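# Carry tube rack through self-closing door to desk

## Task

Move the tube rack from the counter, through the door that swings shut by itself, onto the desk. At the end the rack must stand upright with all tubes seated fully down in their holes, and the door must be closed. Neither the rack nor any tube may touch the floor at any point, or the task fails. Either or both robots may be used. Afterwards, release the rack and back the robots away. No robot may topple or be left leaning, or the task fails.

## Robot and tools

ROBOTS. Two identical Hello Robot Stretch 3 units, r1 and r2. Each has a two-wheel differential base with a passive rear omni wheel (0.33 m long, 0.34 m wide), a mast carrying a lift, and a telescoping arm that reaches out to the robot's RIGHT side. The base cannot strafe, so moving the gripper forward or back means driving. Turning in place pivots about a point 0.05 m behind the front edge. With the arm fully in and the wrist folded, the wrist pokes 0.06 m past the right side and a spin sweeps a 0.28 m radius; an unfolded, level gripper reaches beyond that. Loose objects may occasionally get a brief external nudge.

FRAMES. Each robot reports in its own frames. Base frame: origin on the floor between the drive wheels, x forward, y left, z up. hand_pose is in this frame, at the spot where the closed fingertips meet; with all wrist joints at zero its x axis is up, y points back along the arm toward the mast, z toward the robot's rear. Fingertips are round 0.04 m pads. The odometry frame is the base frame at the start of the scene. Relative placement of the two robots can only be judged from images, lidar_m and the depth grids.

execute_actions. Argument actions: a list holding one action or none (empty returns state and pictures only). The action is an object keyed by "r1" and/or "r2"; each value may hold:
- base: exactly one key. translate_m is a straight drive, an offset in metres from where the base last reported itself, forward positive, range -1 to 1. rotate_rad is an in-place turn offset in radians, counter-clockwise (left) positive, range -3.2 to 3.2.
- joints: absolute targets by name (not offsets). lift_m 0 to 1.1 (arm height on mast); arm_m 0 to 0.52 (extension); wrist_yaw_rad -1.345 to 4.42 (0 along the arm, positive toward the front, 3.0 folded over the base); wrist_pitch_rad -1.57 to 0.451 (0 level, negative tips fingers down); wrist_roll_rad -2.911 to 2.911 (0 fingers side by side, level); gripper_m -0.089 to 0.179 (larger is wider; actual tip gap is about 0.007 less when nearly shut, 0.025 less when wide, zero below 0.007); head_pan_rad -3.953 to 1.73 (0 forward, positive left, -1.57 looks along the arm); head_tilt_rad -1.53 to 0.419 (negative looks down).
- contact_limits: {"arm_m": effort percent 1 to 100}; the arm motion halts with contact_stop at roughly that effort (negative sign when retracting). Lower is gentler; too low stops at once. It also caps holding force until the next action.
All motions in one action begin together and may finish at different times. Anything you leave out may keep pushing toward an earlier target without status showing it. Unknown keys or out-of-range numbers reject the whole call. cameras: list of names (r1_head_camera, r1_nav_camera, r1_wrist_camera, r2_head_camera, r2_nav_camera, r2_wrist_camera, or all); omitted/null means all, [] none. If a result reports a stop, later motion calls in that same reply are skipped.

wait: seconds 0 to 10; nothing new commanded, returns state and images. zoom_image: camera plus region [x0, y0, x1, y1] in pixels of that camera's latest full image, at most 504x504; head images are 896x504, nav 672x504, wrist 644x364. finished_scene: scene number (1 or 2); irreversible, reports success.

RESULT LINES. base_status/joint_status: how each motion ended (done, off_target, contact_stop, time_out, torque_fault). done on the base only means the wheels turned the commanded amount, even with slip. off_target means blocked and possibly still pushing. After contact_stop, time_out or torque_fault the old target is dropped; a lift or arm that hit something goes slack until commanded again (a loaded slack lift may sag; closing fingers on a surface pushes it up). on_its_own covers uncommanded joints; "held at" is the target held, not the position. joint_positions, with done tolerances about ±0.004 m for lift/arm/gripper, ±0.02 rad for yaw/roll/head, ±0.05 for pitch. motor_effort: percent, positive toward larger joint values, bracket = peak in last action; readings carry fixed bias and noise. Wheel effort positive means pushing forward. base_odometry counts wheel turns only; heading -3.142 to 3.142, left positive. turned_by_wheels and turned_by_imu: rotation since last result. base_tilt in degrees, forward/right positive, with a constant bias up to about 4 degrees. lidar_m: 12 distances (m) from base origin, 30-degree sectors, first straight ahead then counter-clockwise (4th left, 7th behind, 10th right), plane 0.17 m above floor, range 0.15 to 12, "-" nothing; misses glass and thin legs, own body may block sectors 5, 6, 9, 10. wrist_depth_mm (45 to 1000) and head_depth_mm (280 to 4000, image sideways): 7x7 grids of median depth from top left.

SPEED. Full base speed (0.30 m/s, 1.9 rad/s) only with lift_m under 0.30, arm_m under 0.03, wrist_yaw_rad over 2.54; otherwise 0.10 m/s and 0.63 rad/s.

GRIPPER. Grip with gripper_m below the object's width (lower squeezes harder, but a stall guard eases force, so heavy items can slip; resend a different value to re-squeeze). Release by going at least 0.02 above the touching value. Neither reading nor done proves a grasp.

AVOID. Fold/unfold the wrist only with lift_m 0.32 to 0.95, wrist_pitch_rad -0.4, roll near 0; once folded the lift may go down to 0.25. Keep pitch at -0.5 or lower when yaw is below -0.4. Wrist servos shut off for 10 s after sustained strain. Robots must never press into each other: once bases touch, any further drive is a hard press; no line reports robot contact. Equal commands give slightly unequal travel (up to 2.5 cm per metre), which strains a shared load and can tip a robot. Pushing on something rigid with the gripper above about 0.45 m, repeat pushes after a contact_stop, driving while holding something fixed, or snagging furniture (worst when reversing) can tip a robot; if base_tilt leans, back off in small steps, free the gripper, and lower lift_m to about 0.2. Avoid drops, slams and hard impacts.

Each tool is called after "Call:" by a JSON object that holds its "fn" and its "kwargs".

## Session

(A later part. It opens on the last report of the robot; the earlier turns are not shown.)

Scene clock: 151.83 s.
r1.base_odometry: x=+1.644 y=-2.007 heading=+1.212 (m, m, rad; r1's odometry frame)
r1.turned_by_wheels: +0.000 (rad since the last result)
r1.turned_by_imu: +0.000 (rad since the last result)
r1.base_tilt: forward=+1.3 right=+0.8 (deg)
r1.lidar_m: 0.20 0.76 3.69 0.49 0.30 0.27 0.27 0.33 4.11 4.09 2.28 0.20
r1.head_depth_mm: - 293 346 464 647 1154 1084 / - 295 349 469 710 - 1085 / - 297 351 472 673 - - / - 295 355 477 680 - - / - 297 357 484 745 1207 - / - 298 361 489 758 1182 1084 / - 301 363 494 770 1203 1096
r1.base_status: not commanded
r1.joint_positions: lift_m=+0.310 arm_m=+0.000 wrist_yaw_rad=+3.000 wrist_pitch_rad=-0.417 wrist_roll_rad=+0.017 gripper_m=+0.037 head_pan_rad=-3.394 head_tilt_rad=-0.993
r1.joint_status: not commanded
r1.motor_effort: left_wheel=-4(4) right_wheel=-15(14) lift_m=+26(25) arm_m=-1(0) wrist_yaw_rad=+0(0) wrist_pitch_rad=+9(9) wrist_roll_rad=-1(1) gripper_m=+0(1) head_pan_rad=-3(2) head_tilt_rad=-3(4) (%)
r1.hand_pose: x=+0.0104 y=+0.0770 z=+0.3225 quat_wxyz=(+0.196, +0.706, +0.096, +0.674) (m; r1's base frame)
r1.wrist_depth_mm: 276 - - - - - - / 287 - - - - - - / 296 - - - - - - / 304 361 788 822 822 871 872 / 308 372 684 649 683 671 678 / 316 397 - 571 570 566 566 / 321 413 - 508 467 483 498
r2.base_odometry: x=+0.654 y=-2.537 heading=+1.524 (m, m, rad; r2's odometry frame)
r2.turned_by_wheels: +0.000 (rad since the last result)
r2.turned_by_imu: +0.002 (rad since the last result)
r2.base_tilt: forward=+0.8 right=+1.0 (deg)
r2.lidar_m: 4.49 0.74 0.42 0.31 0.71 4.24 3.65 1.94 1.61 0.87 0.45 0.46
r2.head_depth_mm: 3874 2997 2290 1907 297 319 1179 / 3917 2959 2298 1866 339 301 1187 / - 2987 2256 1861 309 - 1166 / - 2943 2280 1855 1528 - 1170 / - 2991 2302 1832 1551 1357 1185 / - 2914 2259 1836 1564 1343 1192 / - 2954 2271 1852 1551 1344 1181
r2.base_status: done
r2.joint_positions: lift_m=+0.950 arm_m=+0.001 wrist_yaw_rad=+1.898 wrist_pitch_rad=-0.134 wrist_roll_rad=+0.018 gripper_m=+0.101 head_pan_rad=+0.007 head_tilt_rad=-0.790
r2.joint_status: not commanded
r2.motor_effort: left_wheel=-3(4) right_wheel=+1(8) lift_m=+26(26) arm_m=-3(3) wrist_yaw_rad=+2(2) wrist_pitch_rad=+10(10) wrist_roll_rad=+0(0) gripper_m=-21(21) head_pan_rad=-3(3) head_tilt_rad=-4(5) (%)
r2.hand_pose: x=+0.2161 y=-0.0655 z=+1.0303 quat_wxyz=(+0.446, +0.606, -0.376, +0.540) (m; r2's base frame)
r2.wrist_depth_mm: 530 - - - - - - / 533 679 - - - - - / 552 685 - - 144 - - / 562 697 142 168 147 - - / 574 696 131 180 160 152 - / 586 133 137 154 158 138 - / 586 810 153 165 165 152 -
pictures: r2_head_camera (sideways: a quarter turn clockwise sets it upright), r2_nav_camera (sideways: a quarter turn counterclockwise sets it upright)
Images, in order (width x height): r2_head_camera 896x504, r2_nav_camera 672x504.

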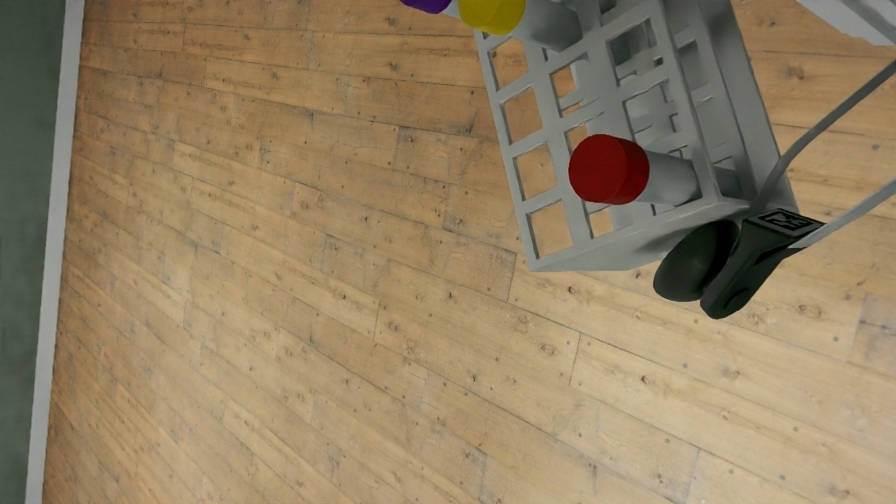

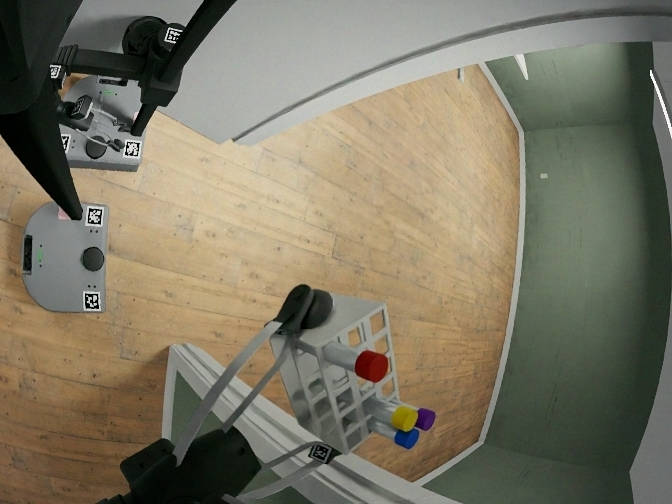

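Call:
{"fn": "execute_actions", "kwargs": {"actions": [{"r2":{"base":{"translate_m":0.8},"joints":{"head_pan_rad":1.0,"head_tilt_rad":-0.4,"lift_m":0.98}},"r1":{"joints":{"head_pan_rad":0.3,"head_tilt_rad":-1.0}}}], "cameras": ["r2_head_camera","r2_nav_camera","r1_nav_camera"]}}

Scene clock: 161.23 s.
r1.base_odometry: x=+1.644 y=-2.007 heading=+1.212 (m, m, rad; r1's odometry frame)
r1.turned_by_wheels: +0.000 (rad since the last result)
r1.turned_by_imu: +0.000 (rad since the last result)
r1.base_tilt: forward=+1.3 right=+0.8 (deg)
r1.lidar_m: 1.02 0.76 0.77 0.49 0.30 0.27 0.27 0.33 4.10 4.08 2.28 1.94
r1.head_depth_mm: 1781 1920 1664 1475 1321 1181 1086 / 1587 1885 1669 1472 1317 1192 1103 / 1183 1491 1648 1482 1323 1198 1117 / 945 1124 1392 1468 1322 1203 1129 / 780 903 1094 1403 1324 1202 - / 697 867 1595 1497 1325 1199 1114 / 2153 1932 1693 1497 1274 1206 1092
r1.base_status: not commanded
r1.joint_positions: lift_m=+0.310 arm_m=+0.000 wrist_yaw_rad=+3.000 wrist_pitch_rad=-0.417 wrist_roll_rad=+0.017 gripper_m=+0.037 head_pan_rad=+0.293 head_tilt_rad=-0.993
r1.joint_status: all done
r1.motor_effort: left_wheel=-4(4) right_wheel=-14(14) lift_m=+26(26) arm_m=+0(0) wrist_yaw_rad=+0(0) wrist_pitch_rad=+9(9) wrist_roll_rad=-1(1) gripper_m=+1(0) head_pan_rad=+2(29) head_tilt_rad=-3(2) (%)
r1.hand_pose: x=+0.0104 y=+0.0770 z=+0.3225 quat_wxyz=(+0.196, +0.706, +0.096, +0.674) (m; r1's base frame)
r1.wrist_depth_mm: 273 - - - - - - / 291 - - - - - - / 297 - - - 755 823 - / 305 361 796 828 760 813 860 / 309 378 657 676 668 681 681 / 319 402 - 559 573 573 573 / 324 406 - 496 465 486 494
r2.base_odometry: x=+0.691 y=-1.737 heading=+1.524 (m, m, rad; r2's odometry frame)
r2.turned_by_wheels: +0.000 (rad since the last result)
r2.turned_by_imu: +0.004 (rad since the last result)
r2.base_tilt: forward=+0.9 right=+1.0 (deg)
r2.lidar_m: 3.72 3.59 2.55 0.64 0.55 0.78 3.97 0.50 0.50 1.76 1.98 3.17
r2.head_depth_mm: 3136 3319 3534 3549 2434 1866 1486 / 2967 3180 3400 3304 2411 1825 1489 / 2876 3060 3222 3470 2399 1849 1485 / 2782 2992 3092 3329 2379 1830 1484 / 2708 2868 2960 3177 2401 1821 1486 / 2615 2804 2863 3091 2357 1811 1478 / 2556 2721 2845 3035 2338 1817 1473
r2.base_status: done
r2.joint_positions: lift_m=+0.980 arm_m=+0.001 wrist_yaw_rad=+1.898 wrist_pitch_rad=-0.134 wrist_roll_rad=+0.018 gripper_m=+0.101 head_pan_rad=+0.993 head_tilt_rad=-0.409
r2.joint_status: all done
r2.motor_effort: left_wheel=-2(5) right_wheel=+2(5) lift_m=+26(26) arm_m=-3(3) wrist_yaw_rad=+3(2) wrist_pitch_rad=+10(10) wrist_roll_rad=+0(0) gripper_m=-21(20) head_pan_rad=+3(34) head_tilt_rad=+4(23) (%)
r2.hand_pose: x=+0.2161 y=-0.0655 z=+1.0603 quat_wxyz=(+0.446, +0.606, -0.376, +0.540) (m; r2's base frame)
r2.wrist_depth_mm: - - - - - - - / - - - - - - - / - - - - 144 - - / - - 142 168 147 - - / - - 130 179 160 152 - / - 132 137 154 158 138 - / - - 153 165 165 152 -
pictures: r1_nav_camera (sideways: a quarter turn counterclockwise sets it upright), r2_head_camera (sideways: a quarter turn clockwise sets it upright), r2_nav_camera (sideways: a quarter turn counterclockwise sets it upright)
Images, in order (width x height): r1_nav_camera 672x504, r2_head_camera 896x504, r2_nav_camera 672x504.

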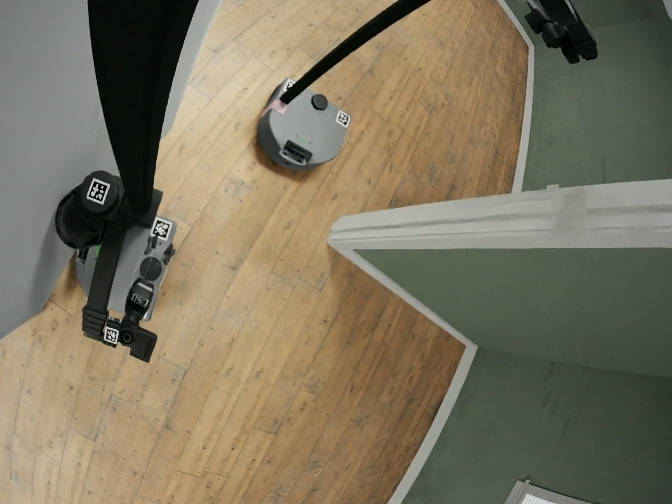

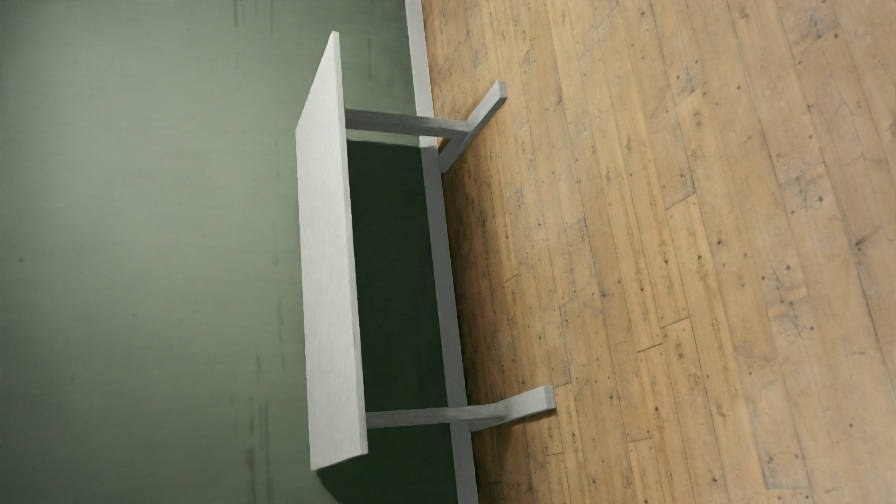

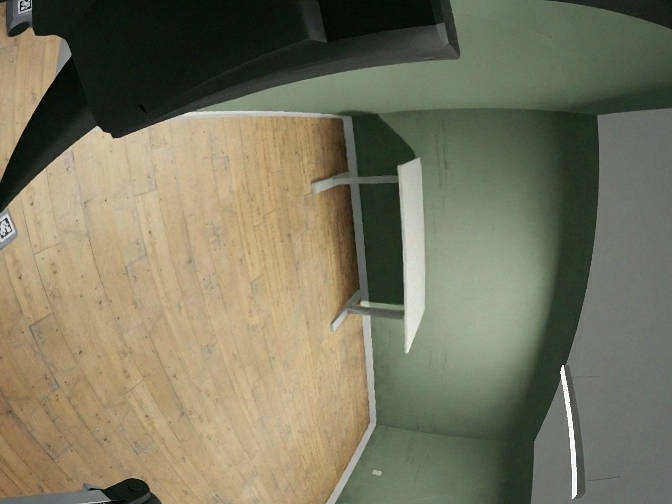

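Call:
{"fn": "execute_actions", "kwargs": {"actions": [{"r2":{"base":{"rotate_rad":1.05},"joints":{"head_pan_rad":0.0,"head_tilt_rad":-0.5}},"r1":{"base":{"translate_m":0.2}}}], "cameras": ["r2_head_camera","r1_nav_camera"]}}

Call:
{"fn": "execute_actions", "kwargs": {"actions": [{"r2":{"base":{"translate_m":0.2}},"r1":{"base":{"rotate_rad":0.4}}}], "cameras": ["r1_nav_camera"]}}

Call:
{"fn": "execute_actions", "kwargs": {"actions": [{"r2":{"base":{"translate_m":0.25}},"r1":{"base":{"translate_m":0.2}}}], "cameras": ["r1_nav_camera"]}}

Scene clock: 165.03 s.
r1.base_odometry: x=+1.714 y=-1.819 heading=+1.212 (m, m, rad; r1's odometry frame)
r1.turned_by_wheels: +0.000 (rad since the last result)
r1.turned_by_imu: +0.000 (rad since the last result)
r1.base_tilt: forward=+1.2 right=+0.8 (deg)
r1.lidar_m: 0.92 0.59 0.67 0.67 0.42 0.29 0.28 0.28 0.37 3.70 2.06 1.74
r1.head_depth_mm: 1612 1814 1663 1471 1305 1194 1085 / 1437 1801 1666 1472 1325 1189 1104 / 1068 1347 1608 1475 1318 1185 1121 / 847 1018 1269 1455 1326 1195 1129 / 709 818 973 1196 1322 1196 - / 604 675 795 1100 1326 1199 1109 / 519 615 859 1483 1308 1209 1095
r1.base_status: done
r1.joint_positions: lift_m=+0.310 arm_m=+0.000 wrist_yaw_rad=+3.000 wrist_pitch_rad=-0.417 wrist_roll_rad=+0.017 gripper_m=+0.037 head_pan_rad=+0.293 head_tilt_rad=-0.993
r1.joint_status: not commanded
r1.on_its_own: left_wheel is at rest, and its effort (-27) is outside its rest range (-18 to +18)
r1.motor_effort: left_wheel=-27(32) right_wheel=-6(9) lift_m=+26(26) arm_m=+0(0) wrist_yaw_rad=+0(0) wrist_pitch_rad=+9(9) wrist_roll_rad=+0(1) gripper_m=+0(1) head_pan_rad=+2(2) head_tilt_rad=-3(3) (%)
r1.hand_pose: x=+0.0104 y=+0.0770 z=+0.3225 quat_wxyz=(+0.196, +0.706, +0.096, +0.674) (m; r1's base frame)
r1.wrist_depth_mm: 445 - - - - - - / 450 - - - - - - / 447 - - 776 765 - 532 / 441 604 830 782 772 861 549 / 429 599 668 677 679 679 553 / 419 541 - 546 575 573 569 / 409 490 - 498 475 485 491
r2.base_odometry: x=+0.691 y=-1.737 heading=+2.574 (m, m, rad; r2's odometry frame)
r2.turned_by_wheels: +1.050 (rad since the last result)
r2.turned_by_imu: +1.051 (rad since the last result)
r2.base_tilt: forward=+0.8 right=+1.0 (deg)
r2.lidar_m: 2.55 0.64 0.54 0.66 0.81 0.50 0.50 1.75 1.97 3.21 3.70 3.58
r2.head_depth_mm: 2935 3209 3522 2887 2133 1784 - / 2840 3087 3343 2859 2134 1762 288 / 2777 3000 3260 2838 2132 1737 - / 2724 2903 3190 2851 2106 1731 - / 2649 2866 3121 2860 2110 1675 1392 / 2619 2785 2928 2760 2107 1679 1383 / 2506 2693 2958 2831 2088 1659 1388
r2.base_status: done
r2.joint_positions: lift_m=+0.980 arm_m=+0.001 wrist_yaw_rad=+1.898 wrist_pitch_rad=-0.134 wrist_roll_rad=+0.018 gripper_m=+0.101 head_pan_rad=+0.007 head_tilt_rad=-0.494
r2.joint_status: all done
r2.motor_effort: left_wheel=-3(7) right_wheel=+2(5) lift_m=+26(27) arm_m=-3(3) wrist_yaw_rad=+2(2) wrist_pitch_rad=+10(10) wrist_roll_rad=+0(0) gripper_m=-21(20) head_pan_rad=-4(36) head_tilt_rad=-2(11) (%)
r2.hand_pose: x=+0.2161 y=-0.0655 z=+1.0603 quat_wxyz=(+0.446, +0.606, -0.376, +0.540) (m; r2's base frame)
r2.wrist_depth_mm: 497 705 - - - - - / 497 672 - - - - - / 484 680 - - 143 - - / 487 670 143 168 147 - - / 489 633 130 179 159 152 - / 512 132 137 154 158 137 - / 525 723 153 165 164 152 -
pictures: r1_nav_camera (sideways: a quarter turn counterclockwise sets it upright), r2_head_camera (sideways: a quarter turn clockwise sets it upright)
Images, in order (width x height): r1_nav_camera 672x504, r2_head_camera 896x504.

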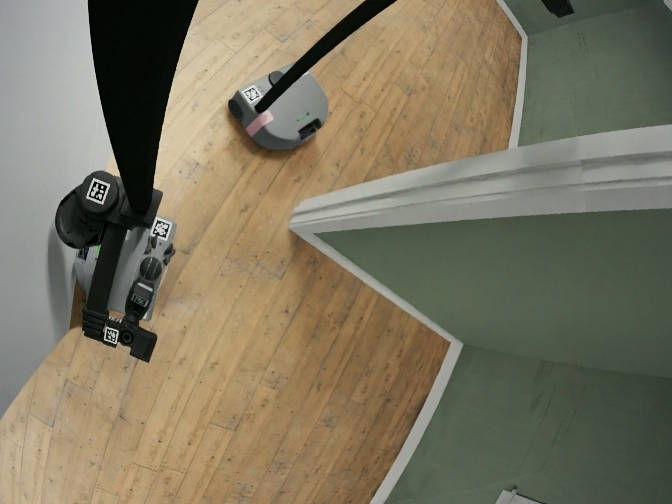

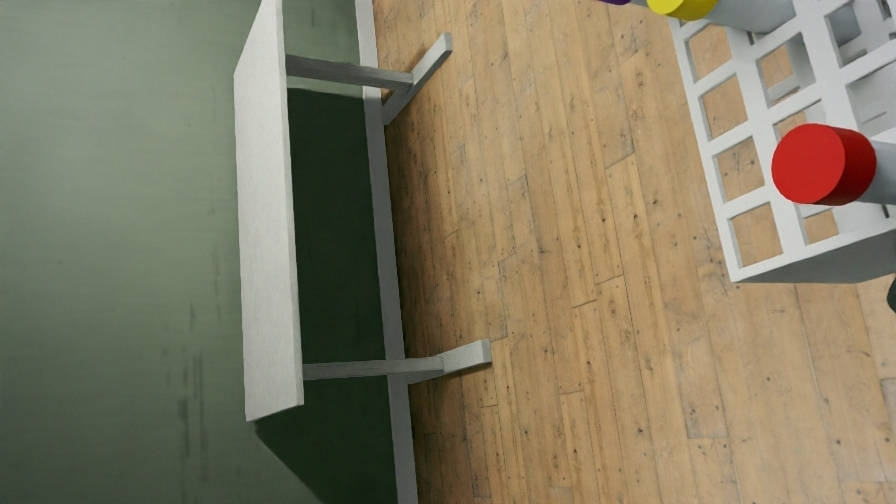

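Scene clock: 168.10 s.
r1.base_odometry: x=+1.714 y=-1.819 heading=+1.612 (m, m, rad; r1's odometry frame)
r1.turned_by_wheels: +0.400 (rad since the last result)
r1.turned_by_imu: +0.399 (rad since the last result)
r1.base_tilt: forward=+1.3 right=+0.7 (deg)
r1.lidar_m: 0.59 0.62 0.75 0.49 0.30 0.27 0.27 0.33 4.15 2.25 1.76 1.23
r1.head_depth_mm: 689 897 1274 1469 1316 1185 1084 / 616 775 1038 1422 1312 1188 1103 / 540 665 859 1238 1320 1199 1113 / 571 691 884 1236 1325 1200 1121 / 2296 1934 1686 1488 1329 1194 - / 2338 1944 1689 1482 1330 1195 1113 / 2310 1965 1695 1457 1302 1203 1097
r1.base_status: done
r1.joint_positions: lift_m=+0.310 arm_m=+0.000 wrist_yaw_rad=+3.000 wrist_pitch_rad=-0.417 wrist_roll_rad=+0.017 gripper_m=+0.037 head_pan_rad=+0.293 head_tilt_rad=-0.993
r1.joint_status: not commanded
r1.on_its_own: left_wheel is at rest, and its effort (-25) is outside its rest range (-18 to +18)
r1.motor_effort: left_wheel=-25(40) right_wheel=-8(8) lift_m=+25(26) arm_m=+0(0) wrist_yaw_rad=+0(0) wrist_pitch_rad=+9(9) wrist_roll_rad=+0(1) gripper_m=+0(1) head_pan_rad=+2(2) head_tilt_rad=-3(4) (%)
r1.hand_pose: x=+0.0104 y=+0.0770 z=+0.3225 quat_wxyz=(+0.196, +0.706, +0.096, +0.674) (m; r1's base frame)
r1.wrist_depth_mm: 279 - 595 - - - - / 293 - 653 - - - - / 295 - 722 - 811 836 - / 304 366 706 830 810 795 865 / 312 375 684 662 690 674 682 / 316 406 - 561 573 575 584 / 325 415 - 498 474 489 488
r2.base_odometry: x=+0.523 y=-1.630 heading=+2.574 (m, m, rad; r2's odometry frame)
r2.turned_by_wheels: +0.000 (rad since the last result)
r2.turned_by_imu: +0.001 (rad since the last result)
r2.base_tilt: forward=+0.8 right=+1.0 (deg)
r2.lidar_m: 2.36 0.78 0.43 0.46 0.98 0.71 0.70 1.94 2.19 3.54 3.65 3.36
r2.head_depth_mm: 2790 2995 3166 2869 2134 1805 - / 2682 2903 3206 2879 2134 1763 288 / 2596 2842 3012 2881 2121 1733 - / 2552 2763 2992 2859 2121 1736 - / 2500 2687 2899 2841 2111 1665 1382 / 2441 2614 2505 2703 2103 1676 1377 / 2372 2539 2729 2830 2092 1659 1381
r2.base_status: done
r2.joint_positions: lift_m=+0.980 arm_m=+0.001 wrist_yaw_rad=+1.898 wrist_pitch_rad=-0.134 wrist_roll_rad=+0.018 gripper_m=+0.101 head_pan_rad=+0.007 head_tilt_rad=-0.494
r2.joint_status: not commanded
r2.motor_effort: left_wheel=-2(5) right_wheel=+1(5) lift_m=+26(26) arm_m=-3(3) wrist_yaw_rad=+3(2) wrist_pitch_rad=+10(10) wrist_roll_rad=+0(0) gripper_m=-20(21) head_pan_rad=-3(3) head_tilt_rad=-2(2) (%)
r2.hand_pose: x=+0.2161 y=-0.0655 z=+1.0603 quat_wxyz=(+0.446, +0.606, -0.376, +0.540) (m; r2's base frame)
r2.wrist_depth_mm: 572 813 - - - - - / 574 777 - - 166 - - / 574 778 - - 143 - - / 577 779 142 169 147 - - / 579 725 130 180 159 151 - / 584 132 137 154 158 138 - / 542 831 153 165 165 152 -
pictures: r1_nav_camera (sideways: a quarter turn counterclockwise sets it upright)
Images, in order (width x height): r1_nav_camera 672x504.

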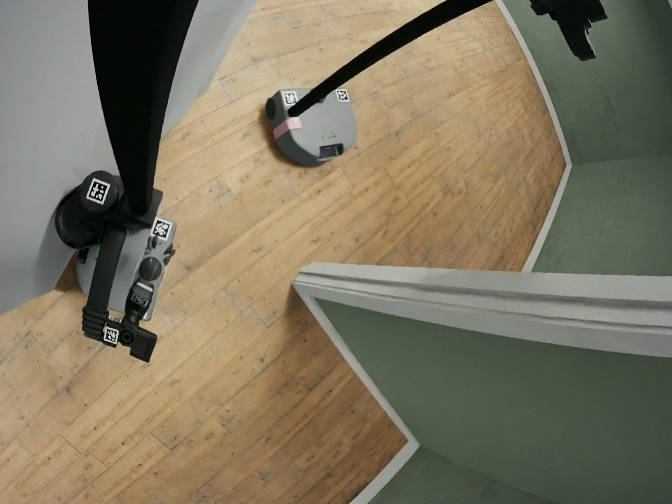

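Scene clock: 171.67 s.
r1.base_odometry: x=+1.706 y=-1.619 heading=+1.611 (m, m, rad; r1's odometry frame)
r1.turned_by_wheels: +0.000 (rad since the last result)
r1.turned_by_imu: +0.000 (rad since the last result)
r1.base_tilt: forward=+1.3 right=+0.7 (deg)
r1.lidar_m: 0.40 0.39 4.42 0.90 0.39 0.29 0.28 0.29 4.27 2.04 1.60 0.91
r1.head_depth_mm: 491 638 906 1399 1308 1187 1088 / 438 550 739 1131 1319 1187 1108 / 389 479 617 877 1287 1193 1116 / 348 419 530 724 1160 1195 1129 / 367 452 621 1444 1330 1194 - / 2200 1947 1685 1496 1330 1200 1109 / 2319 1965 1691 1479 1326 1205 1098
r1.base_status: translate_m off_target (by the wheels' count: +0.2001 of +0.2000)
r1.joint_positions: lift_m=+0.310 arm_m=+0.000 wrist_yaw_rad=+3.000 wrist_pitch_rad=-0.417 wrist_roll_rad=+0.017 gripper_m=+0.037 head_pan_rad=+0.293 head_tilt_rad=-0.993
r1.joint_status: not commanded
r1.on_its_own: left_wheel is at rest, and its effort (-34) is outside its rest range (-18 to +18)
r1.motor_effort: left_wheel=-34(38) right_wheel=-5(11) lift_m=+26(26) arm_m=+0(1) wrist_yaw_rad=+0(1) wrist_pitch_rad=+9(9) wrist_roll_rad=-1(0) gripper_m=+0(0) head_pan_rad=+3(3) head_tilt_rad=-3(3) (%)
r1.hand_pose: x=+0.0104 y=+0.0770 z=+0.3225 quat_wxyz=(+0.196, +0.706, +0.096, +0.674) (m; r1's base frame)
r1.wrist_depth_mm: 403 - - - - - - / 403 - - - - - - / 414 - - 926 - - - / 410 546 794 829 854 856 840 / 405 536 653 660 677 693 663 / 405 526 - 561 584 570 576 / 386 489 - 507 475 488 465
r2.base_odometry: x=+0.312 y=-1.495 heading=+2.574 (m, m, rad; r2's odometry frame)
r2.turned_by_wheels: +0.000 (rad since the last result)
r2.turned_by_imu: +0.001 (rad since the last result)
r2.base_tilt: forward=+0.7 right=+1.1 (deg)
r2.lidar_m: 2.11 0.95 0.51 0.41 0.46 0.90 0.94 2.19 2.45 3.58 3.58 2.54
r2.head_depth_mm: 2535 2749 2523 2716 2113 1769 - / 2472 2668 2617 2902 2145 1773 288 / 2377 2579 2565 2883 2129 1731 - / 2323 2507 2338 2834 2117 1718 - / 2278 2424 2296 2784 2126 1678 1393 / 2212 2358 2289 2691 2123 1677 1384 / 2159 2320 2491 2653 2075 1662 1373
r2.base_status: done
r2.joint_positions: lift_m=+0.980 arm_m=+0.001 wrist_yaw_rad=+1.898 wrist_pitch_rad=-0.134 wrist_roll_rad=+0.018 gripper_m=+0.101 head_pan_rad=+0.007 head_tilt_rad=-0.494
r2.joint_status: not commanded
r2.motor_effort: left_wheel=-3(4) right_wheel=+2(5) lift_m=+26(26) arm_m=-3(3) wrist_yaw_rad=+2(2) wrist_pitch_rad=+10(10) wrist_roll_rad=+0(0) gripper_m=-21(21) head_pan_rad=-4(4) head_tilt_rad=-2(3) (%)
r2.hand_pose: x=+0.2161 y=-0.0655 z=+1.0603 quat_wxyz=(+0.446, +0.606, -0.376, +0.540) (m; r2's base frame)
r2.wrist_depth_mm: 669 938 - - - - - / 664 912 - - - - - / 678 902 - - 143 - - / 666 906 143 168 147 - - / 674 851 130 179 160 152 - / 678 132 137 154 158 138 - / 631 966 153 165 165 153 -
pictures: r1_nav_camera (sideways: a quarter turn counterclockwise sets it upright)
Images, in order (width x height): r1_nav_camera 672x504.

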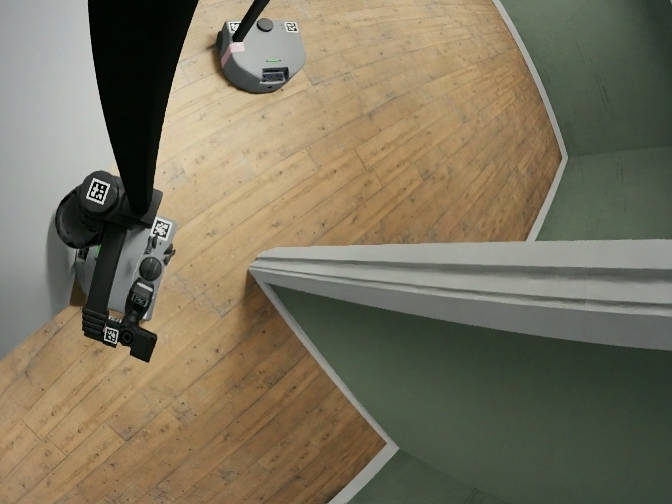

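Call:
{"fn": "execute_actions", "kwargs": {"actions": [{"r2":{"base":{"translate_m":0.2}},"r1":{"base":{"rotate_rad":0.55}}}], "cameras": ["r1_nav_camera"]}}

Call:
{"fn": "execute_actions", "kwargs": {"actions": [{"r2":{"base":{"translate_m":0.2},"joints":{"lift_m":0.9}},"r1":{"base":{"rotate_rad":0.55},"joints":{"head_pan_rad":0}}}], "cameras": ["r1_nav_camera","r2_head_camera"]}}

Scene clock: 175.30 s.
r1.base_odometry: x=+1.706 y=-1.619 heading=+2.161 (m, m, rad; r1's odometry frame)
r1.turned_by_wheels: +0.550 (rad since the last result)
r1.turned_by_imu: +0.548 (rad since the last result)
r1.base_tilt: forward=+1.3 right=+0.7 (deg)
r1.lidar_m: 0.39 4.43 1.07 0.37 0.27 0.26 0.27 4.24 2.01 1.60 0.85 0.39
r1.head_depth_mm: 2267 1842 528 619 992 1187 1082 / 2294 1915 1678 816 988 1190 1104 / 2277 1928 1670 1467 1316 1195 1117 / 2312 1940 1680 1486 1325 1195 1125 / 2313 1945 1701 1495 1321 1196 - / 2316 1946 1683 1495 1334 1200 1110 / 2339 1950 1705 1490 1323 1199 1082
r1.base_status: done
r1.joint_positions: lift_m=+0.310 arm_m=+0.000 wrist_yaw_rad=+3.000 wrist_pitch_rad=-0.417 wrist_roll_rad=+0.017 gripper_m=+0.037 head_pan_rad=+0.293 head_tilt_rad=-0.993
r1.joint_status: not commanded
r1.on_its_own: left_wheel is at rest, and its effort (-24) is outside its rest range (-18 to +18)
r1.motor_effort: left_wheel=-24(43) right_wheel=-11(11) lift_m=+26(25) arm_m=+0(0) wrist_yaw_rad=+0(1) wrist_pitch_rad=+9(10) wrist_roll_rad=-1(1) gripper_m=+0(0) head_pan_rad=+2(2) head_tilt_rad=-3(4) (%)
r1.hand_pose: x=+0.0104 y=+0.0770 z=+0.3225 quat_wxyz=(+0.196, +0.706, +0.096, +0.674) (m; r1's base frame)
r1.wrist_depth_mm: 243 - 421 688 - - - / 255 - 459 734 - - - / 262 - 498 816 - - - / 271 314 529 748 848 850 863 / 282 329 563 691 681 674 688 / 287 356 - 550 580 562 580 / 300 367 - 496 469 497 499
r2.base_odometry: x=+0.143 y=-1.388 heading=+2.573 (m, m, rad; r2's odometry frame)
r2.turned_by_wheels: +0.000 (rad since the last result)
r2.turned_by_imu: +0.001 (rad since the last result)
r2.base_tilt: forward=+0.9 right=+1.0 (deg)
r2.lidar_m: 1.93 1.09 0.59 0.49 0.49 1.07 1.14 2.37 2.66 3.51 3.51 2.33
r2.head_depth_mm: 2306 2549 2336 2627 2147 1788 - / 2257 2458 2339 2810 2137 1788 288 / 2198 2382 2168 2757 2108 1733 - / 2138 2324 2127 2674 2119 1731 - / 2068 2259 2119 2601 2121 1684 1386 / 2026 2198 1939 2529 2104 1672 1377 / 1997 2140 2250 2514 2083 1650 1379
r2.base_status: done
r2.joint_positions: lift_m=+0.980 arm_m=+0.001 wrist_yaw_rad=+1.898 wrist_pitch_rad=-0.134 wrist_roll_rad=+0.018 gripper_m=+0.101 head_pan_rad=+0.007 head_tilt_rad=-0.494
r2.joint_status: not commanded
r2.motor_effort: left_wheel=-2(4) right_wheel=+1(4) lift_m=+26(26) arm_m=-3(3) wrist_yaw_rad=+2(2) wrist_pitch_rad=+10(10) wrist_roll_rad=+0(0) gripper_m=-21(21) head_pan_rad=-4(4) head_tilt_rad=-3(2) (%)
r2.hand_pose: x=+0.2161 y=-0.0655 z=+1.0603 quat_wxyz=(+0.446, +0.606, -0.376, +0.540) (m; r2's base frame)
r2.wrist_depth_mm: 762 - - - - - - / 743 - - - - - - / 739 - - - 144 - - / 757 995 143 168 147 - - / 745 937 130 180 159 152 - / 753 133 137 154 158 138 - / 707 - 153 165 165 152 -
pictures: r1_nav_camera (sideways: a quarter turn counterclockwise sets it upright)
Images, in order (width x height): r1_nav_camera 672x504.

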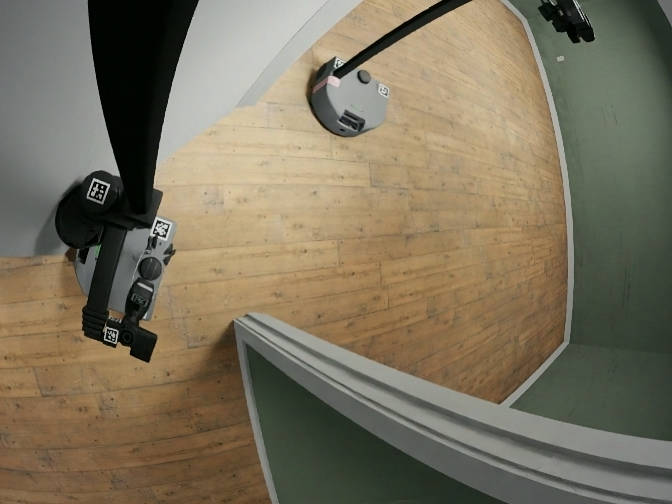

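Scene clock: 178.27 s.
r1.base_odometry: x=+1.706 y=-1.619 heading=+2.711 (m, m, rad; r1's odometry frame)
r1.turned_by_wheels: +0.550 (rad since the last result)
r1.turned_by_imu: +0.552 (rad since the last result)
r1.base_tilt: forward=+1.2 right=+0.8 (deg)
r1.lidar_m: 4.42 1.25 0.34 0.24 0.23 0.24 4.04 1.98 1.59 0.81 0.39 0.40
r1.head_depth_mm: 2271 1911 1667 1461 871 1151 1088 / 2286 1928 1677 1468 1317 1177 1118 / 2268 1944 1667 1470 1320 1190 1125 / 2321 1932 1680 1483 1320 1197 1115 / 2277 1942 1679 1491 1337 1200 1126 / 2295 1931 1699 1488 1332 1202 1086 / 2309 1966 1695 1499 1333 1170 812
r1.base_status: done
r1.joint_positions: lift_m=+0.310 arm_m=+0.000 wrist_yaw_rad=+3.000 wrist_pitch_rad=-0.417 wrist_roll_rad=+0.017 gripper_m=+0.037 head_pan_rad=+0.007 head_tilt_rad=-0.993
r1.joint_status: all done
r1.motor_effort: left_wheel=-15(31) right_wheel=-10(9) lift_m=+26(26) arm_m=-1(0) wrist_yaw_rad=+0(0) wrist_pitch_rad=+9(9) wrist_roll_rad=-1(0) gripper_m=+1(0) head_pan_rad=-2(18) head_tilt_rad=-4(3) (%)
r1.hand_pose: x=+0.0104 y=+0.0770 z=+0.3225 quat_wxyz=(+0.196, +0.706, +0.096, +0.674) (m; r1's base frame)
r1.wrist_depth_mm: 197 - 261 309 383 517 - / 208 - 280 331 425 585 - / 217 - 305 365 469 671 980 / 231 252 328 400 537 769 862 / 245 271 357 446 626 680 696 / 261 294 - 484 580 559 571 / 274 312 - 493 471 486 493
r2.base_odometry: x=-0.025 y=-1.280 heading=+2.573 (m, m, rad; r2's odometry frame)
r2.turned_by_wheels: +0.000 (rad since the last result)
r2.turned_by_imu: +0.001 (rad since the last result)
r2.base_tilt: forward=+0.8 right=+1.0 (deg)
r2.lidar_m: 2.19 1.23 0.66 0.55 0.55 0.61 1.34 2.56 2.88 3.47 3.46 2.13
r2.head_depth_mm: 2126 2324 2001 2570 2143 1681 316 / 2084 2264 1997 2651 2131 1685 1361 / 2009 2201 1966 2540 2121 1677 1385 / 1984 2124 1959 2514 2110 1675 1390 / 1928 2074 1956 2468 2112 1679 1394 / 1882 2004 1955 2369 2024 1672 1378 / 1825 1980 1920 2316 2103 1653 1372
r2.base_status: done
r2.joint_positions: lift_m=+0.900 arm_m=+0.001 wrist_yaw_rad=+1.898 wrist_pitch_rad=-0.134 wrist_roll_rad=+0.018 gripper_m=+0.101 head_pan_rad=+0.007 head_tilt_rad=-0.494
r2.joint_status: all done
r2.motor_effort: left_wheel=-2(4) right_wheel=+1(7) lift_m=+17(24) arm_m=-3(3) wrist_yaw_rad=+2(2) wrist_pitch_rad=+10(10) wrist_roll_rad=+0(0) gripper_m=-21(21) head_pan_rad=-4(4) head_tilt_rad=-3(3) (%)
r2.hand_pose: x=+0.2161 y=-0.0655 z=+0.9809 quat_wxyz=(+0.446, +0.606, -0.376, +0.540) (m; r2's base frame)
r2.wrist_depth_mm: 783 - - - - - - / 801 - - - - - - / 800 - - - 143 - - / 802 - 142 168 147 - - / 799 - 130 179 160 152 - / 800 132 137 154 158 138 - / 748 - 153 165 165 152 -
pictures: r1_nav_camera (sideways: a quarter turn counterclockwise sets it upright), r2_head_camera (sideways: a quarter turn clockwise sets it upright)
Images, in order (width x height): r1_nav_camera 672x504, r2_head_camera 896x504.

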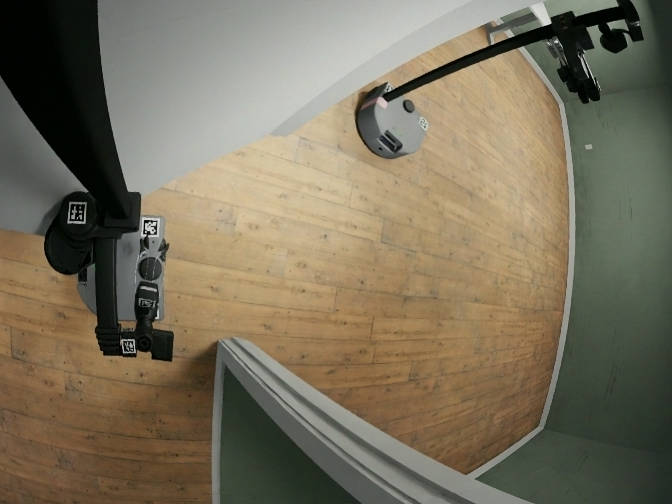

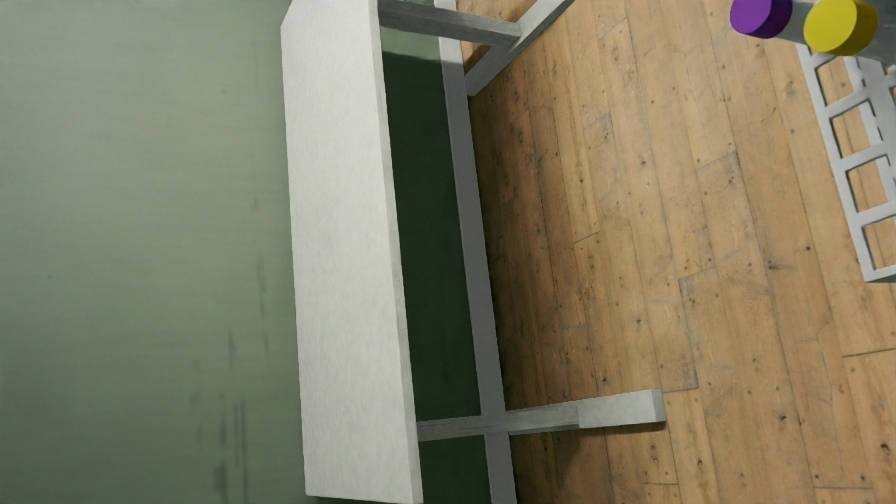

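Call:
{"fn": "execute_actions", "kwargs": {"actions": [{"r2":{"base":{"translate_m":0.3},"joints":{"lift_m":0.8}},"r1":{"base":{"translate_m":0.25},"joints":{"head_pan_rad":-3.0,"head_tilt_rad":-1.0}}}], "cameras": ["r1_nav_camera"]}}

Call:
{"fn": "execute_actions", "kwargs": {"actions": [{"r2":{"base":{"translate_m":0.3},"joints":{"lift_m":0.75,"head_tilt_rad":-0.7}},"r1":{"base":{"translate_m":0.2}}}], "cameras": ["r1_nav_camera","r2_head_camera"]}}

Scene clock: 183.17 s.
r1.base_odometry: x=+1.478 y=-1.515 heading=+2.712 (m, m, rad; r1's odometry frame)
r1.turned_by_wheels: +0.001 (rad since the last result)
r1.turned_by_imu: +0.001 (rad since the last result)
r1.base_tilt: forward=+1.3 right=+0.8 (deg)
r1.lidar_m: 4.15 3.33 0.50 0.29 0.25 0.25 0.29 2.02 1.63 0.28 0.28 2.71
r1.head_depth_mm: - 296 339 405 504 633 1047 / 292 328 390 480 620 - 1057 / 317 374 460 592 779 - - / 362 443 576 808 1262 - - / 2296 1947 1679 1477 1324 1234 1055 / 2344 1959 1694 1490 1332 1219 1115 / 2353 1962 1700 1495 1338 1201 888
r1.base_status: done
r1.joint_positions: lift_m=+0.310 arm_m=+0.000 wrist_yaw_rad=+3.000 wrist_pitch_rad=-0.417 wrist_roll_rad=+0.017 gripper_m=+0.037 head_pan_rad=-2.993 head_tilt_rad=-0.993
r1.joint_status: all done
r1.on_its_own: right_wheel is at rest, and its effort (-25) is outside its rest range (-18 to +18)
r1.motor_effort: left_wheel=+4(16) right_wheel=-25(28) lift_m=+26(26) arm_m=+0(0) wrist_yaw_rad=-1(1) wrist_pitch_rad=+9(9) wrist_roll_rad=+0(0) gripper_m=+0(1) head_pan_rad=-3(30) head_tilt_rad=-4(4) (%)
r1.hand_pose: x=+0.0104 y=+0.0770 z=+0.3225 quat_wxyz=(+0.196, +0.706, +0.096, +0.674) (m; r1's base frame)
r1.wrist_depth_mm: 211 - 314 417 579 - - / 223 - 338 441 614 - - / 234 - 363 488 675 - - / 246 273 392 531 742 825 854 / 255 296 424 583 678 689 677 / 266 317 - 563 579 562 578 / 282 330 - 489 471 492 493
r2.base_odometry: x=-0.278 y=-1.119 heading=+2.573 (m, m, rad; r2's odometry frame)
r2.turned_by_wheels: +0.000 (rad since the last result)
r2.turned_by_imu: +0.001 (rad since the last result)
r2.base_tilt: forward=+0.7 right=+1.0 (deg)
r2.lidar_m: 1.91 1.43 0.77 0.65 0.64 0.73 1.46 2.85 3.20 3.37 3.36 1.85
r2.head_depth_mm: 1843 2011 2006 2004 2048 1687 1402 / 1790 1944 2009 1519 2124 1690 1385 / 1753 1889 1962 1507 2117 1680 1396 / 1714 1839 1938 1414 2108 1682 1390 / 1672 1783 1888 1405 2107 1664 1383 / 1621 1764 1825 1402 2117 1671 1388 / 1594 1701 1796 1322 1946 1642 1379
r2.base_status: done
r2.joint_positions: lift_m=+0.800 arm_m=+0.001 wrist_yaw_rad=+1.898 wrist_pitch_rad=-0.134 wrist_roll_rad=+0.018 gripper_m=+0.101 head_pan_rad=+0.007 head_tilt_rad=-0.494
r2.joint_status: all done
r2.motor_effort: left_wheel=-2(5) right_wheel=+2(6) lift_m=+17(18) arm_m=-3(3) wrist_yaw_rad=+3(4) wrist_pitch_rad=+10(10) wrist_roll_rad=+0(0) gripper_m=-21(20) head_pan_rad=-3(3) head_tilt_rad=-3(2) (%)
r2.hand_pose: x=+0.2161 y=-0.0655 z=+0.8809 quat_wxyz=(+0.446, +0.606, -0.376, +0.540) (m; r2's base frame)
r2.wrist_depth_mm: 906 - - - - - - / 904 - - - - - - / 915 - - - 143 - - / 907 - 142 168 147 - - / 907 - 130 179 159 152 - / 903 133 137 154 158 138 - / 876 - 154 164 165 152 -
pictures: r1_nav_camera (sideways: a quarter turn counterclockwise sets it upright)
Images, in order (width x height): r1_nav_camera 672x504.

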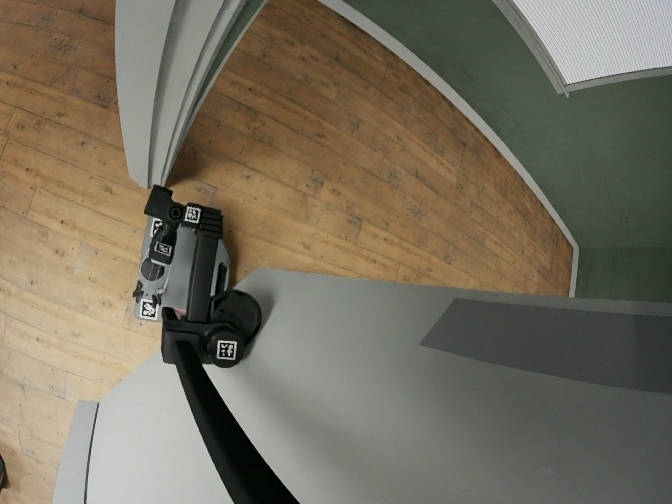

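Scene clock: 187.53 s.
r1.base_odometry: x=+1.296 y=-1.432 heading=+2.712 (m, m, rad; r1's odometry frame)
r1.turned_by_wheels: +0.001 (rad since the last result)
r1.turned_by_imu: +0.001 (rad since the last result)
r1.base_tilt: forward=+1.3 right=+0.8 (deg)
r1.lidar_m: 3.98 3.86 1.55 0.39 0.28 0.26 0.27 0.37 0.29 0.30 1.80 2.77
r1.head_depth_mm: - 287 323 400 527 720 1067 / - 298 354 450 608 - 1066 / - 317 392 512 701 - - / 297 347 438 596 927 - - / 312 383 497 711 1268 1230 1063 / 338 425 586 1461 1327 1104 1113 / 373 1885 1692 1483 1336 739 1101
r1.base_status: translate_m off_target (by the wheels' count: +0.2001 of +0.2000)
r1.joint_positions: lift_m=+0.310 arm_m=+0.000 wrist_yaw_rad=+3.000 wrist_pitch_rad=-0.417 wrist_roll_rad=+0.017 gripper_m=+0.037 head_pan_rad=-2.993 head_tilt_rad=-0.993
r1.joint_status: not commanded
r1.on_its_own: right_wheel is at rest, and its effort (-36) is outside its rest range (-18 to +18)
r1.motor_effort: left_wheel=-1(8) right_wheel=-36(41) lift_m=+26(26) arm_m=+0(0) wrist_yaw_rad=+0(0) wrist_pitch_rad=+9(9) wrist_roll_rad=+0(1) gripper_m=+0(0) head_pan_rad=-3(3) head_tilt_rad=-4(3) (%)
r1.hand_pose: x=+0.0104 y=+0.0770 z=+0.3225 quat_wxyz=(+0.196, +0.706, +0.096, +0.674) (m; r1's base frame)
r1.wrist_depth_mm: 246 - 435 564 - - - / 259 - 467 606 - - - / 265 - 500 654 - - - / 275 320 531 714 853 842 869 / 283 333 575 676 672 691 686 / 293 365 - 558 569 567 567 / 301 379 - 497 476 488 482
r2.base_odometry: x=-0.531 y=-0.957 heading=+2.573 (m, m, rad; r2's odometry frame)
r2.turned_by_wheels: +0.000 (rad since the last result)
r2.turned_by_imu: +0.001 (rad since the last result)
r2.base_tilt: forward=+0.9 right=+1.0 (deg)
r2.lidar_m: 1.63 1.17 0.88 0.74 0.74 0.83 1.57 3.12 3.53 3.28 3.26 1.57
r2.head_depth_mm: 1579 1677 1200 2044 1707 1435 396 / 1550 1622 1205 2050 1718 1445 403 / 1499 1609 1197 1976 1703 1433 444 / 1464 1569 1192 1958 1701 1427 1221 / 1435 1533 1187 1900 1700 1434 1239 / 1393 1492 1192 1915 1679 1433 1246 / 1352 1492 1173 1010 1597 1396 1231
r2.base_status: done
r2.joint_positions: lift_m=+0.750 arm_m=+0.001 wrist_yaw_rad=+1.898 wrist_pitch_rad=-0.134 wrist_roll_rad=+0.018 gripper_m=+0.101 head_pan_rad=+0.007 head_tilt_rad=-0.691
r2.joint_status: all done
r2.motor_effort: left_wheel=-2(5) right_wheel=+2(4) lift_m=+18(19) arm_m=-3(3) wrist_yaw_rad=+3(2) wrist_pitch_rad=+10(10) wrist_roll_rad=+0(0) gripper_m=-21(21) head_pan_rad=-3(4) head_tilt_rad=-3(16) (%)
r2.hand_pose: x=+0.2161 y=-0.0655 z=+0.8309 quat_wxyz=(+0.446, +0.606, -0.376, +0.540) (m; r2's base frame)
r2.wrist_depth_mm: - - - - - - - / - - - - - - - / - - 887 - 143 - - / - - 143 168 148 - - / - - 130 180 160 151 - / - 132 137 154 158 138 - / 978 - 154 164 164 152 -
pictures: r1_nav_camera (sideways: a quarter turn counterclockwise sets it upright), r2_head_camera (sideways: a quarter turn clockwise sets it upright)
Images, in order (width x height): r1_nav_camera 672x504, r2_head_camera 896x504.

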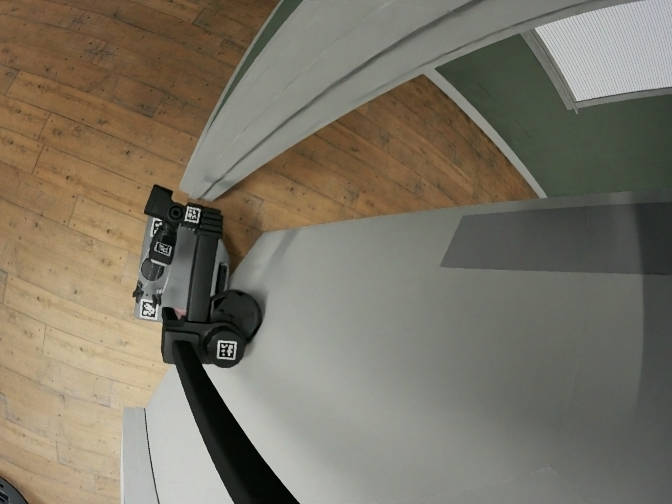

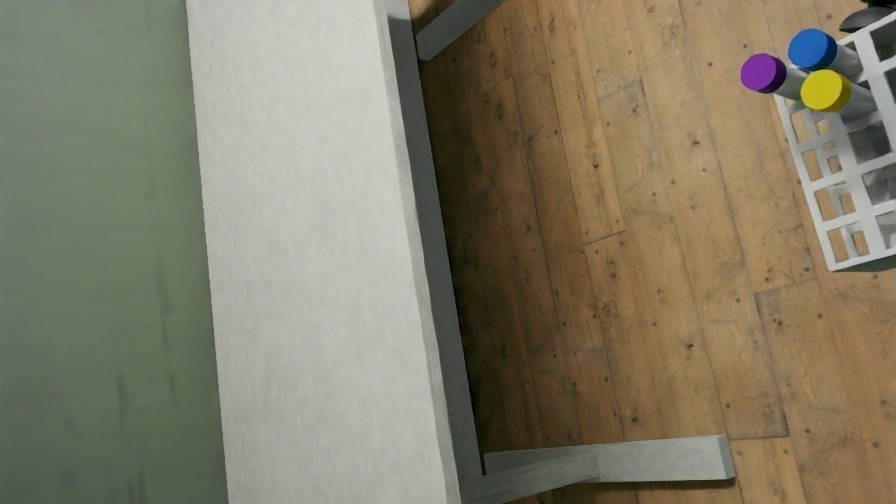

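Call:
{"fn": "execute_actions", "kwargs": {"actions": [{"r2":{"base":{"translate_m":0.3},"joints":{"lift_m":0.77}},"r1":{"base":{"translate_m":0.2}}}], "cameras": ["r1_nav_camera"]}}

Call:
{"fn": "execute_actions", "kwargs": {"actions": [{"r2":{"base":{"translate_m":0.25},"joints":{"head_tilt_rad":-1.0}},"r1":{"base":{"translate_m":0.35},"joints":{"head_tilt_rad":-0.6}}}], "cameras": ["r1_nav_camera","r2_head_camera","r2_wrist_camera"]}}

Scene clock: 192.63 s.
r1.base_odometry: x=+1.115 y=-1.348 heading=+2.712 (m, m, rad; r1's odometry frame)
r1.turned_by_wheels: +0.000 (rad since the last result)
r1.turned_by_imu: +0.000 (rad since the last result)
r1.base_tilt: forward=+1.2 right=+0.7 (deg)
r1.lidar_m: 3.78 3.81 1.77 0.58 0.35 0.28 0.28 0.30 0.39 1.67 1.83 2.83
r1.head_depth_mm: - 290 335 434 617 956 1060 / - 295 348 457 657 - 1062 / - 301 364 484 683 - - / - 306 380 514 792 - - / - 313 398 549 878 1232 1060 / - 325 419 587 901 1203 1109 / 292 339 438 612 784 1199 1096
r1.base_status: done
r1.joint_positions: lift_m=+0.310 arm_m=+0.000 wrist_yaw_rad=+3.000 wrist_pitch_rad=-0.417 wrist_roll_rad=+0.017 gripper_m=+0.037 head_pan_rad=-2.993 head_tilt_rad=-0.993
r1.joint_status: not commanded
r1.motor_effort: left_wheel=-3(3) right_wheel=+1(31) lift_m=+26(25) arm_m=+0(1) wrist_yaw_rad=+0(0) wrist_pitch_rad=+9(9) wrist_roll_rad=-1(0) gripper_m=+0(0) head_pan_rad=-3(3) head_tilt_rad=-4(3) (%)
r1.hand_pose: x=+0.0104 y=+0.0770 z=+0.3225 quat_wxyz=(+0.196, +0.706, +0.096, +0.674) (m; r1's base frame)
r1.wrist_depth_mm: 334 - 715 - - - - / 356 - 773 - - - - / 357 - 837 - - - - / 357 443 759 817 843 830 849 / 362 455 663 675 686 695 698 / 366 491 - 559 580 571 569 / 363 472 - 502 475 484 485
r2.base_odometry: x=-0.784 y=-0.796 heading=+2.573 (m, m, rad; r2's odometry frame)
r2.turned_by_wheels: +0.000 (rad since the last result)
r2.turned_by_imu: +0.001 (rad since the last result)
r2.base_tilt: forward=+0.8 right=+1.1 (deg)
r2.lidar_m: 1.34 0.91 0.99 0.83 0.83 0.93 1.67 3.41 3.80 3.18 2.94 1.30
r2.head_depth_mm: 1290 1447 1200 923 1628 1437 385 / 1262 1403 1201 919 1623 1435 391 / 1221 1373 1194 925 1585 1430 415 / 1195 1330 1189 919 812 1433 1169 / 1169 1299 1188 920 789 1431 1237 / 1145 1259 1186 916 766 1429 1230 / 1117 1226 1181 912 764 1422 1221
r2.base_status: done
r2.joint_positions: lift_m=+0.770 arm_m=+0.001 wrist_yaw_rad=+1.898 wrist_pitch_rad=-0.134 wrist_roll_rad=+0.018 gripper_m=+0.101 head_pan_rad=+0.007 head_tilt_rad=-0.692
r2.joint_status: all done
r2.motor_effort: left_wheel=-2(6) right_wheel=+1(8) lift_m=+26(26) arm_m=-3(3) wrist_yaw_rad=+2(2) wrist_pitch_rad=+10(10) wrist_roll_rad=+0(0) gripper_m=-21(21) head_pan_rad=-3(4) head_tilt_rad=-3(4) (%)
r2.hand_pose: x=+0.2161 y=-0.0655 z=+0.8504 quat_wxyz=(+0.446, +0.606, -0.376, +0.540) (m; r2's base frame)
r2.wrist_depth_mm: - - - - - - - / - - - - - - - / - - - - 142 - - / - 691 143 168 148 690 686 / - 559 130 179 159 152 986 / - 133 137 154 158 138 - / - - 153 165 165 153 -
pictures: r1_nav_camera (sideways: a quarter turn counterclockwise sets it upright)
Images, in order (width x height): r1_nav_camera 672x504.

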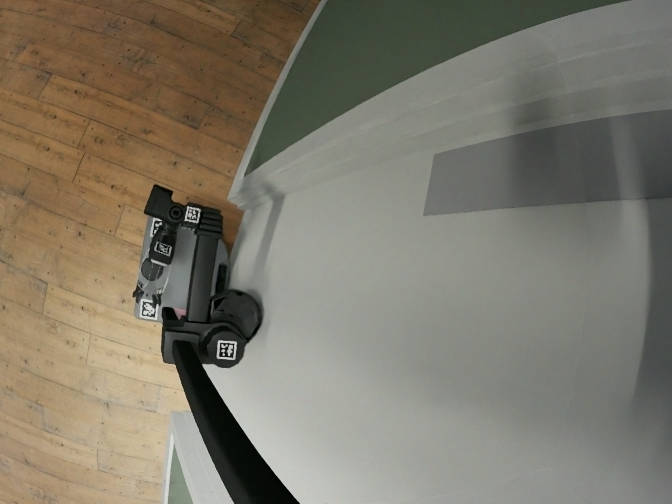

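Scene clock: 197.37 s.
r1.base_odometry: x=+0.796 y=-1.203 heading=+2.712 (m, m, rad; r1's odometry frame)
r1.turned_by_wheels: +0.000 (rad since the last result)
r1.turned_by_imu: +0.001 (rad since the last result)
r1.base_tilt: forward=+1.3 right=+0.8 (deg)
r1.lidar_m: 3.45 3.75 1.89 1.38 0.73 0.63 0.62 0.66 0.93 1.72 1.88 2.91
r1.head_depth_mm: 484 539 607 689 805 961 1133 / 497 553 625 718 836 1016 1161 / 511 571 645 746 878 1068 1178 / 525 589 670 775 919 1133 1185 / 540 606 692 808 968 1178 1191 / 554 626 709 793 921 1114 1190 / 551 599 655 763 947 1222 1194
r1.base_status: done
r1.joint_positions: lift_m=+0.310 arm_m=+0.000 wrist_yaw_rad=+3.000 wrist_pitch_rad=-0.417 wrist_roll_rad=+0.017 gripper_m=+0.037 head_pan_rad=-2.993 head_tilt_rad=-0.606
r1.joint_status: all done
r1.motor_effort: left_wheel=-3(4) right_wheel=+1(5) lift_m=+26(26) arm_m=-1(0) wrist_yaw_rad=+0(0) wrist_pitch_rad=+9(9) wrist_roll_rad=+0(1) gripper_m=+1(1) head_pan_rad=-2(2) head_tilt_rad=+4(29) (%)
r1.hand_pose: x=+0.0104 y=+0.0770 z=+0.3225 quat_wxyz=(+0.196, +0.706, +0.096, +0.674) (m; r1's base frame)
r1.wrist_depth_mm: 656 - - - - - - / 677 - - - - - - / 676 - - - - - - / 672 815 816 817 852 857 879 / 649 672 655 662 673 669 693 / 545 550 - 557 571 573 562 / 468 485 - 498 469 492 490
r2.base_odometry: x=-0.994 y=-0.661 heading=+2.573 (m, m, rad; r2's odometry frame)
r2.turned_by_wheels: +0.000 (rad since the last result)
r2.turned_by_imu: +0.001 (rad since the last result)
r2.base_tilt: forward=+0.8 right=+0.9 (deg)
r2.lidar_m: 1.10 0.71 0.72 0.91 0.91 1.02 1.67 3.64 3.71 3.09 2.41 1.10
r2.head_depth_mm: 1087 902 776 677 422 1227 - / 1073 906 777 679 428 1201 1143 / 1052 907 776 679 452 457 1135 / 1038 905 776 676 624 1200 1132 / 1027 906 772 679 632 1249 1134 / 1008 905 774 677 623 1243 1134 / 999 903 776 679 613 1233 1131
r2.base_status: done
r2.joint_positions: lift_m=+0.770 arm_m=+0.001 wrist_yaw_rad=+1.898 wrist_pitch_rad=-0.134 wrist_roll_rad=+0.018 gripper_m=+0.101 head_pan_rad=+0.007 head_tilt_rad=-0.988
r2.joint_status: all done
r2.motor_effort: left_wheel=-3(4) right_wheel=+1(6) lift_m=+26(26) arm_m=-3(3) wrist_yaw_rad=+2(3) wrist_pitch_rad=+10(10) wrist_roll_rad=+0(0) gripper_m=-21(21) head_pan_rad=-3(3) head_tilt_rad=-4(20) (%)
r2.hand_pose: x=+0.2161 y=-0.0655 z=+0.8504 quat_wxyz=(+0.446, +0.606, -0.376, +0.540) (m; r2's base frame)
r2.wrist_depth_mm: - - 988 980 965 996 938 / - - - - 970 991 - / - - 972 - 144 - - / - 700 143 168 148 699 708 / 477 454 130 180 159 152 472 / 355 132 137 154 158 138 355 / - 823 153 165 164 152 310
pictures: r1_nav_camera (sideways: a quarter turn counterclockwise sets it upright), r2_head_camera (sideways: a quarter turn clockwise sets it upright), r2_wrist_camera
Images, in order (width x height): r1_nav_camera 672x504, r2_head_camera 896x504, r2_wrist_camera 644x364.

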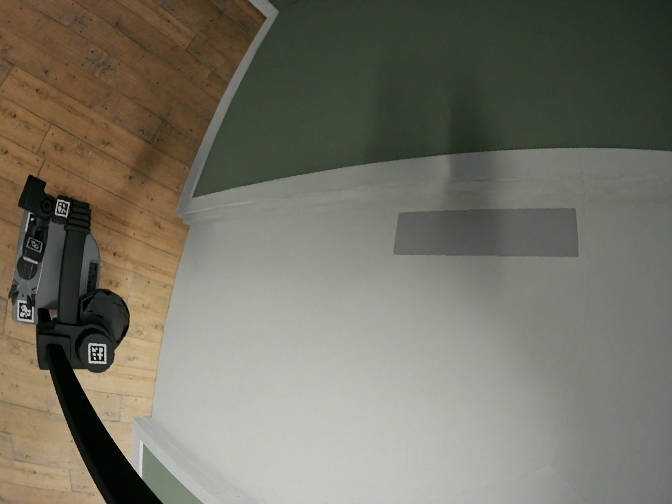

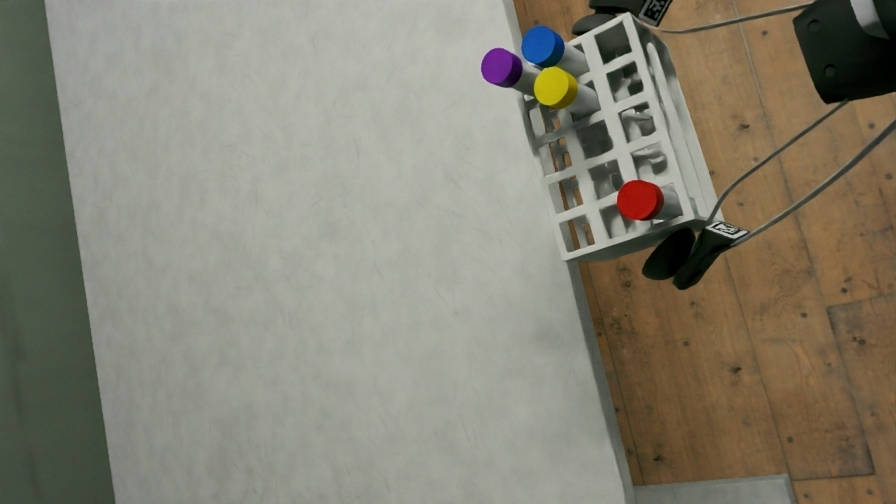

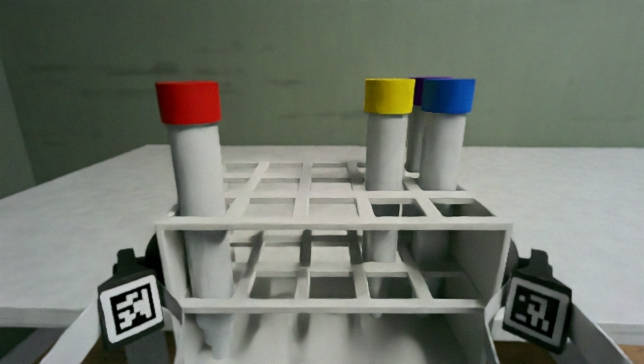

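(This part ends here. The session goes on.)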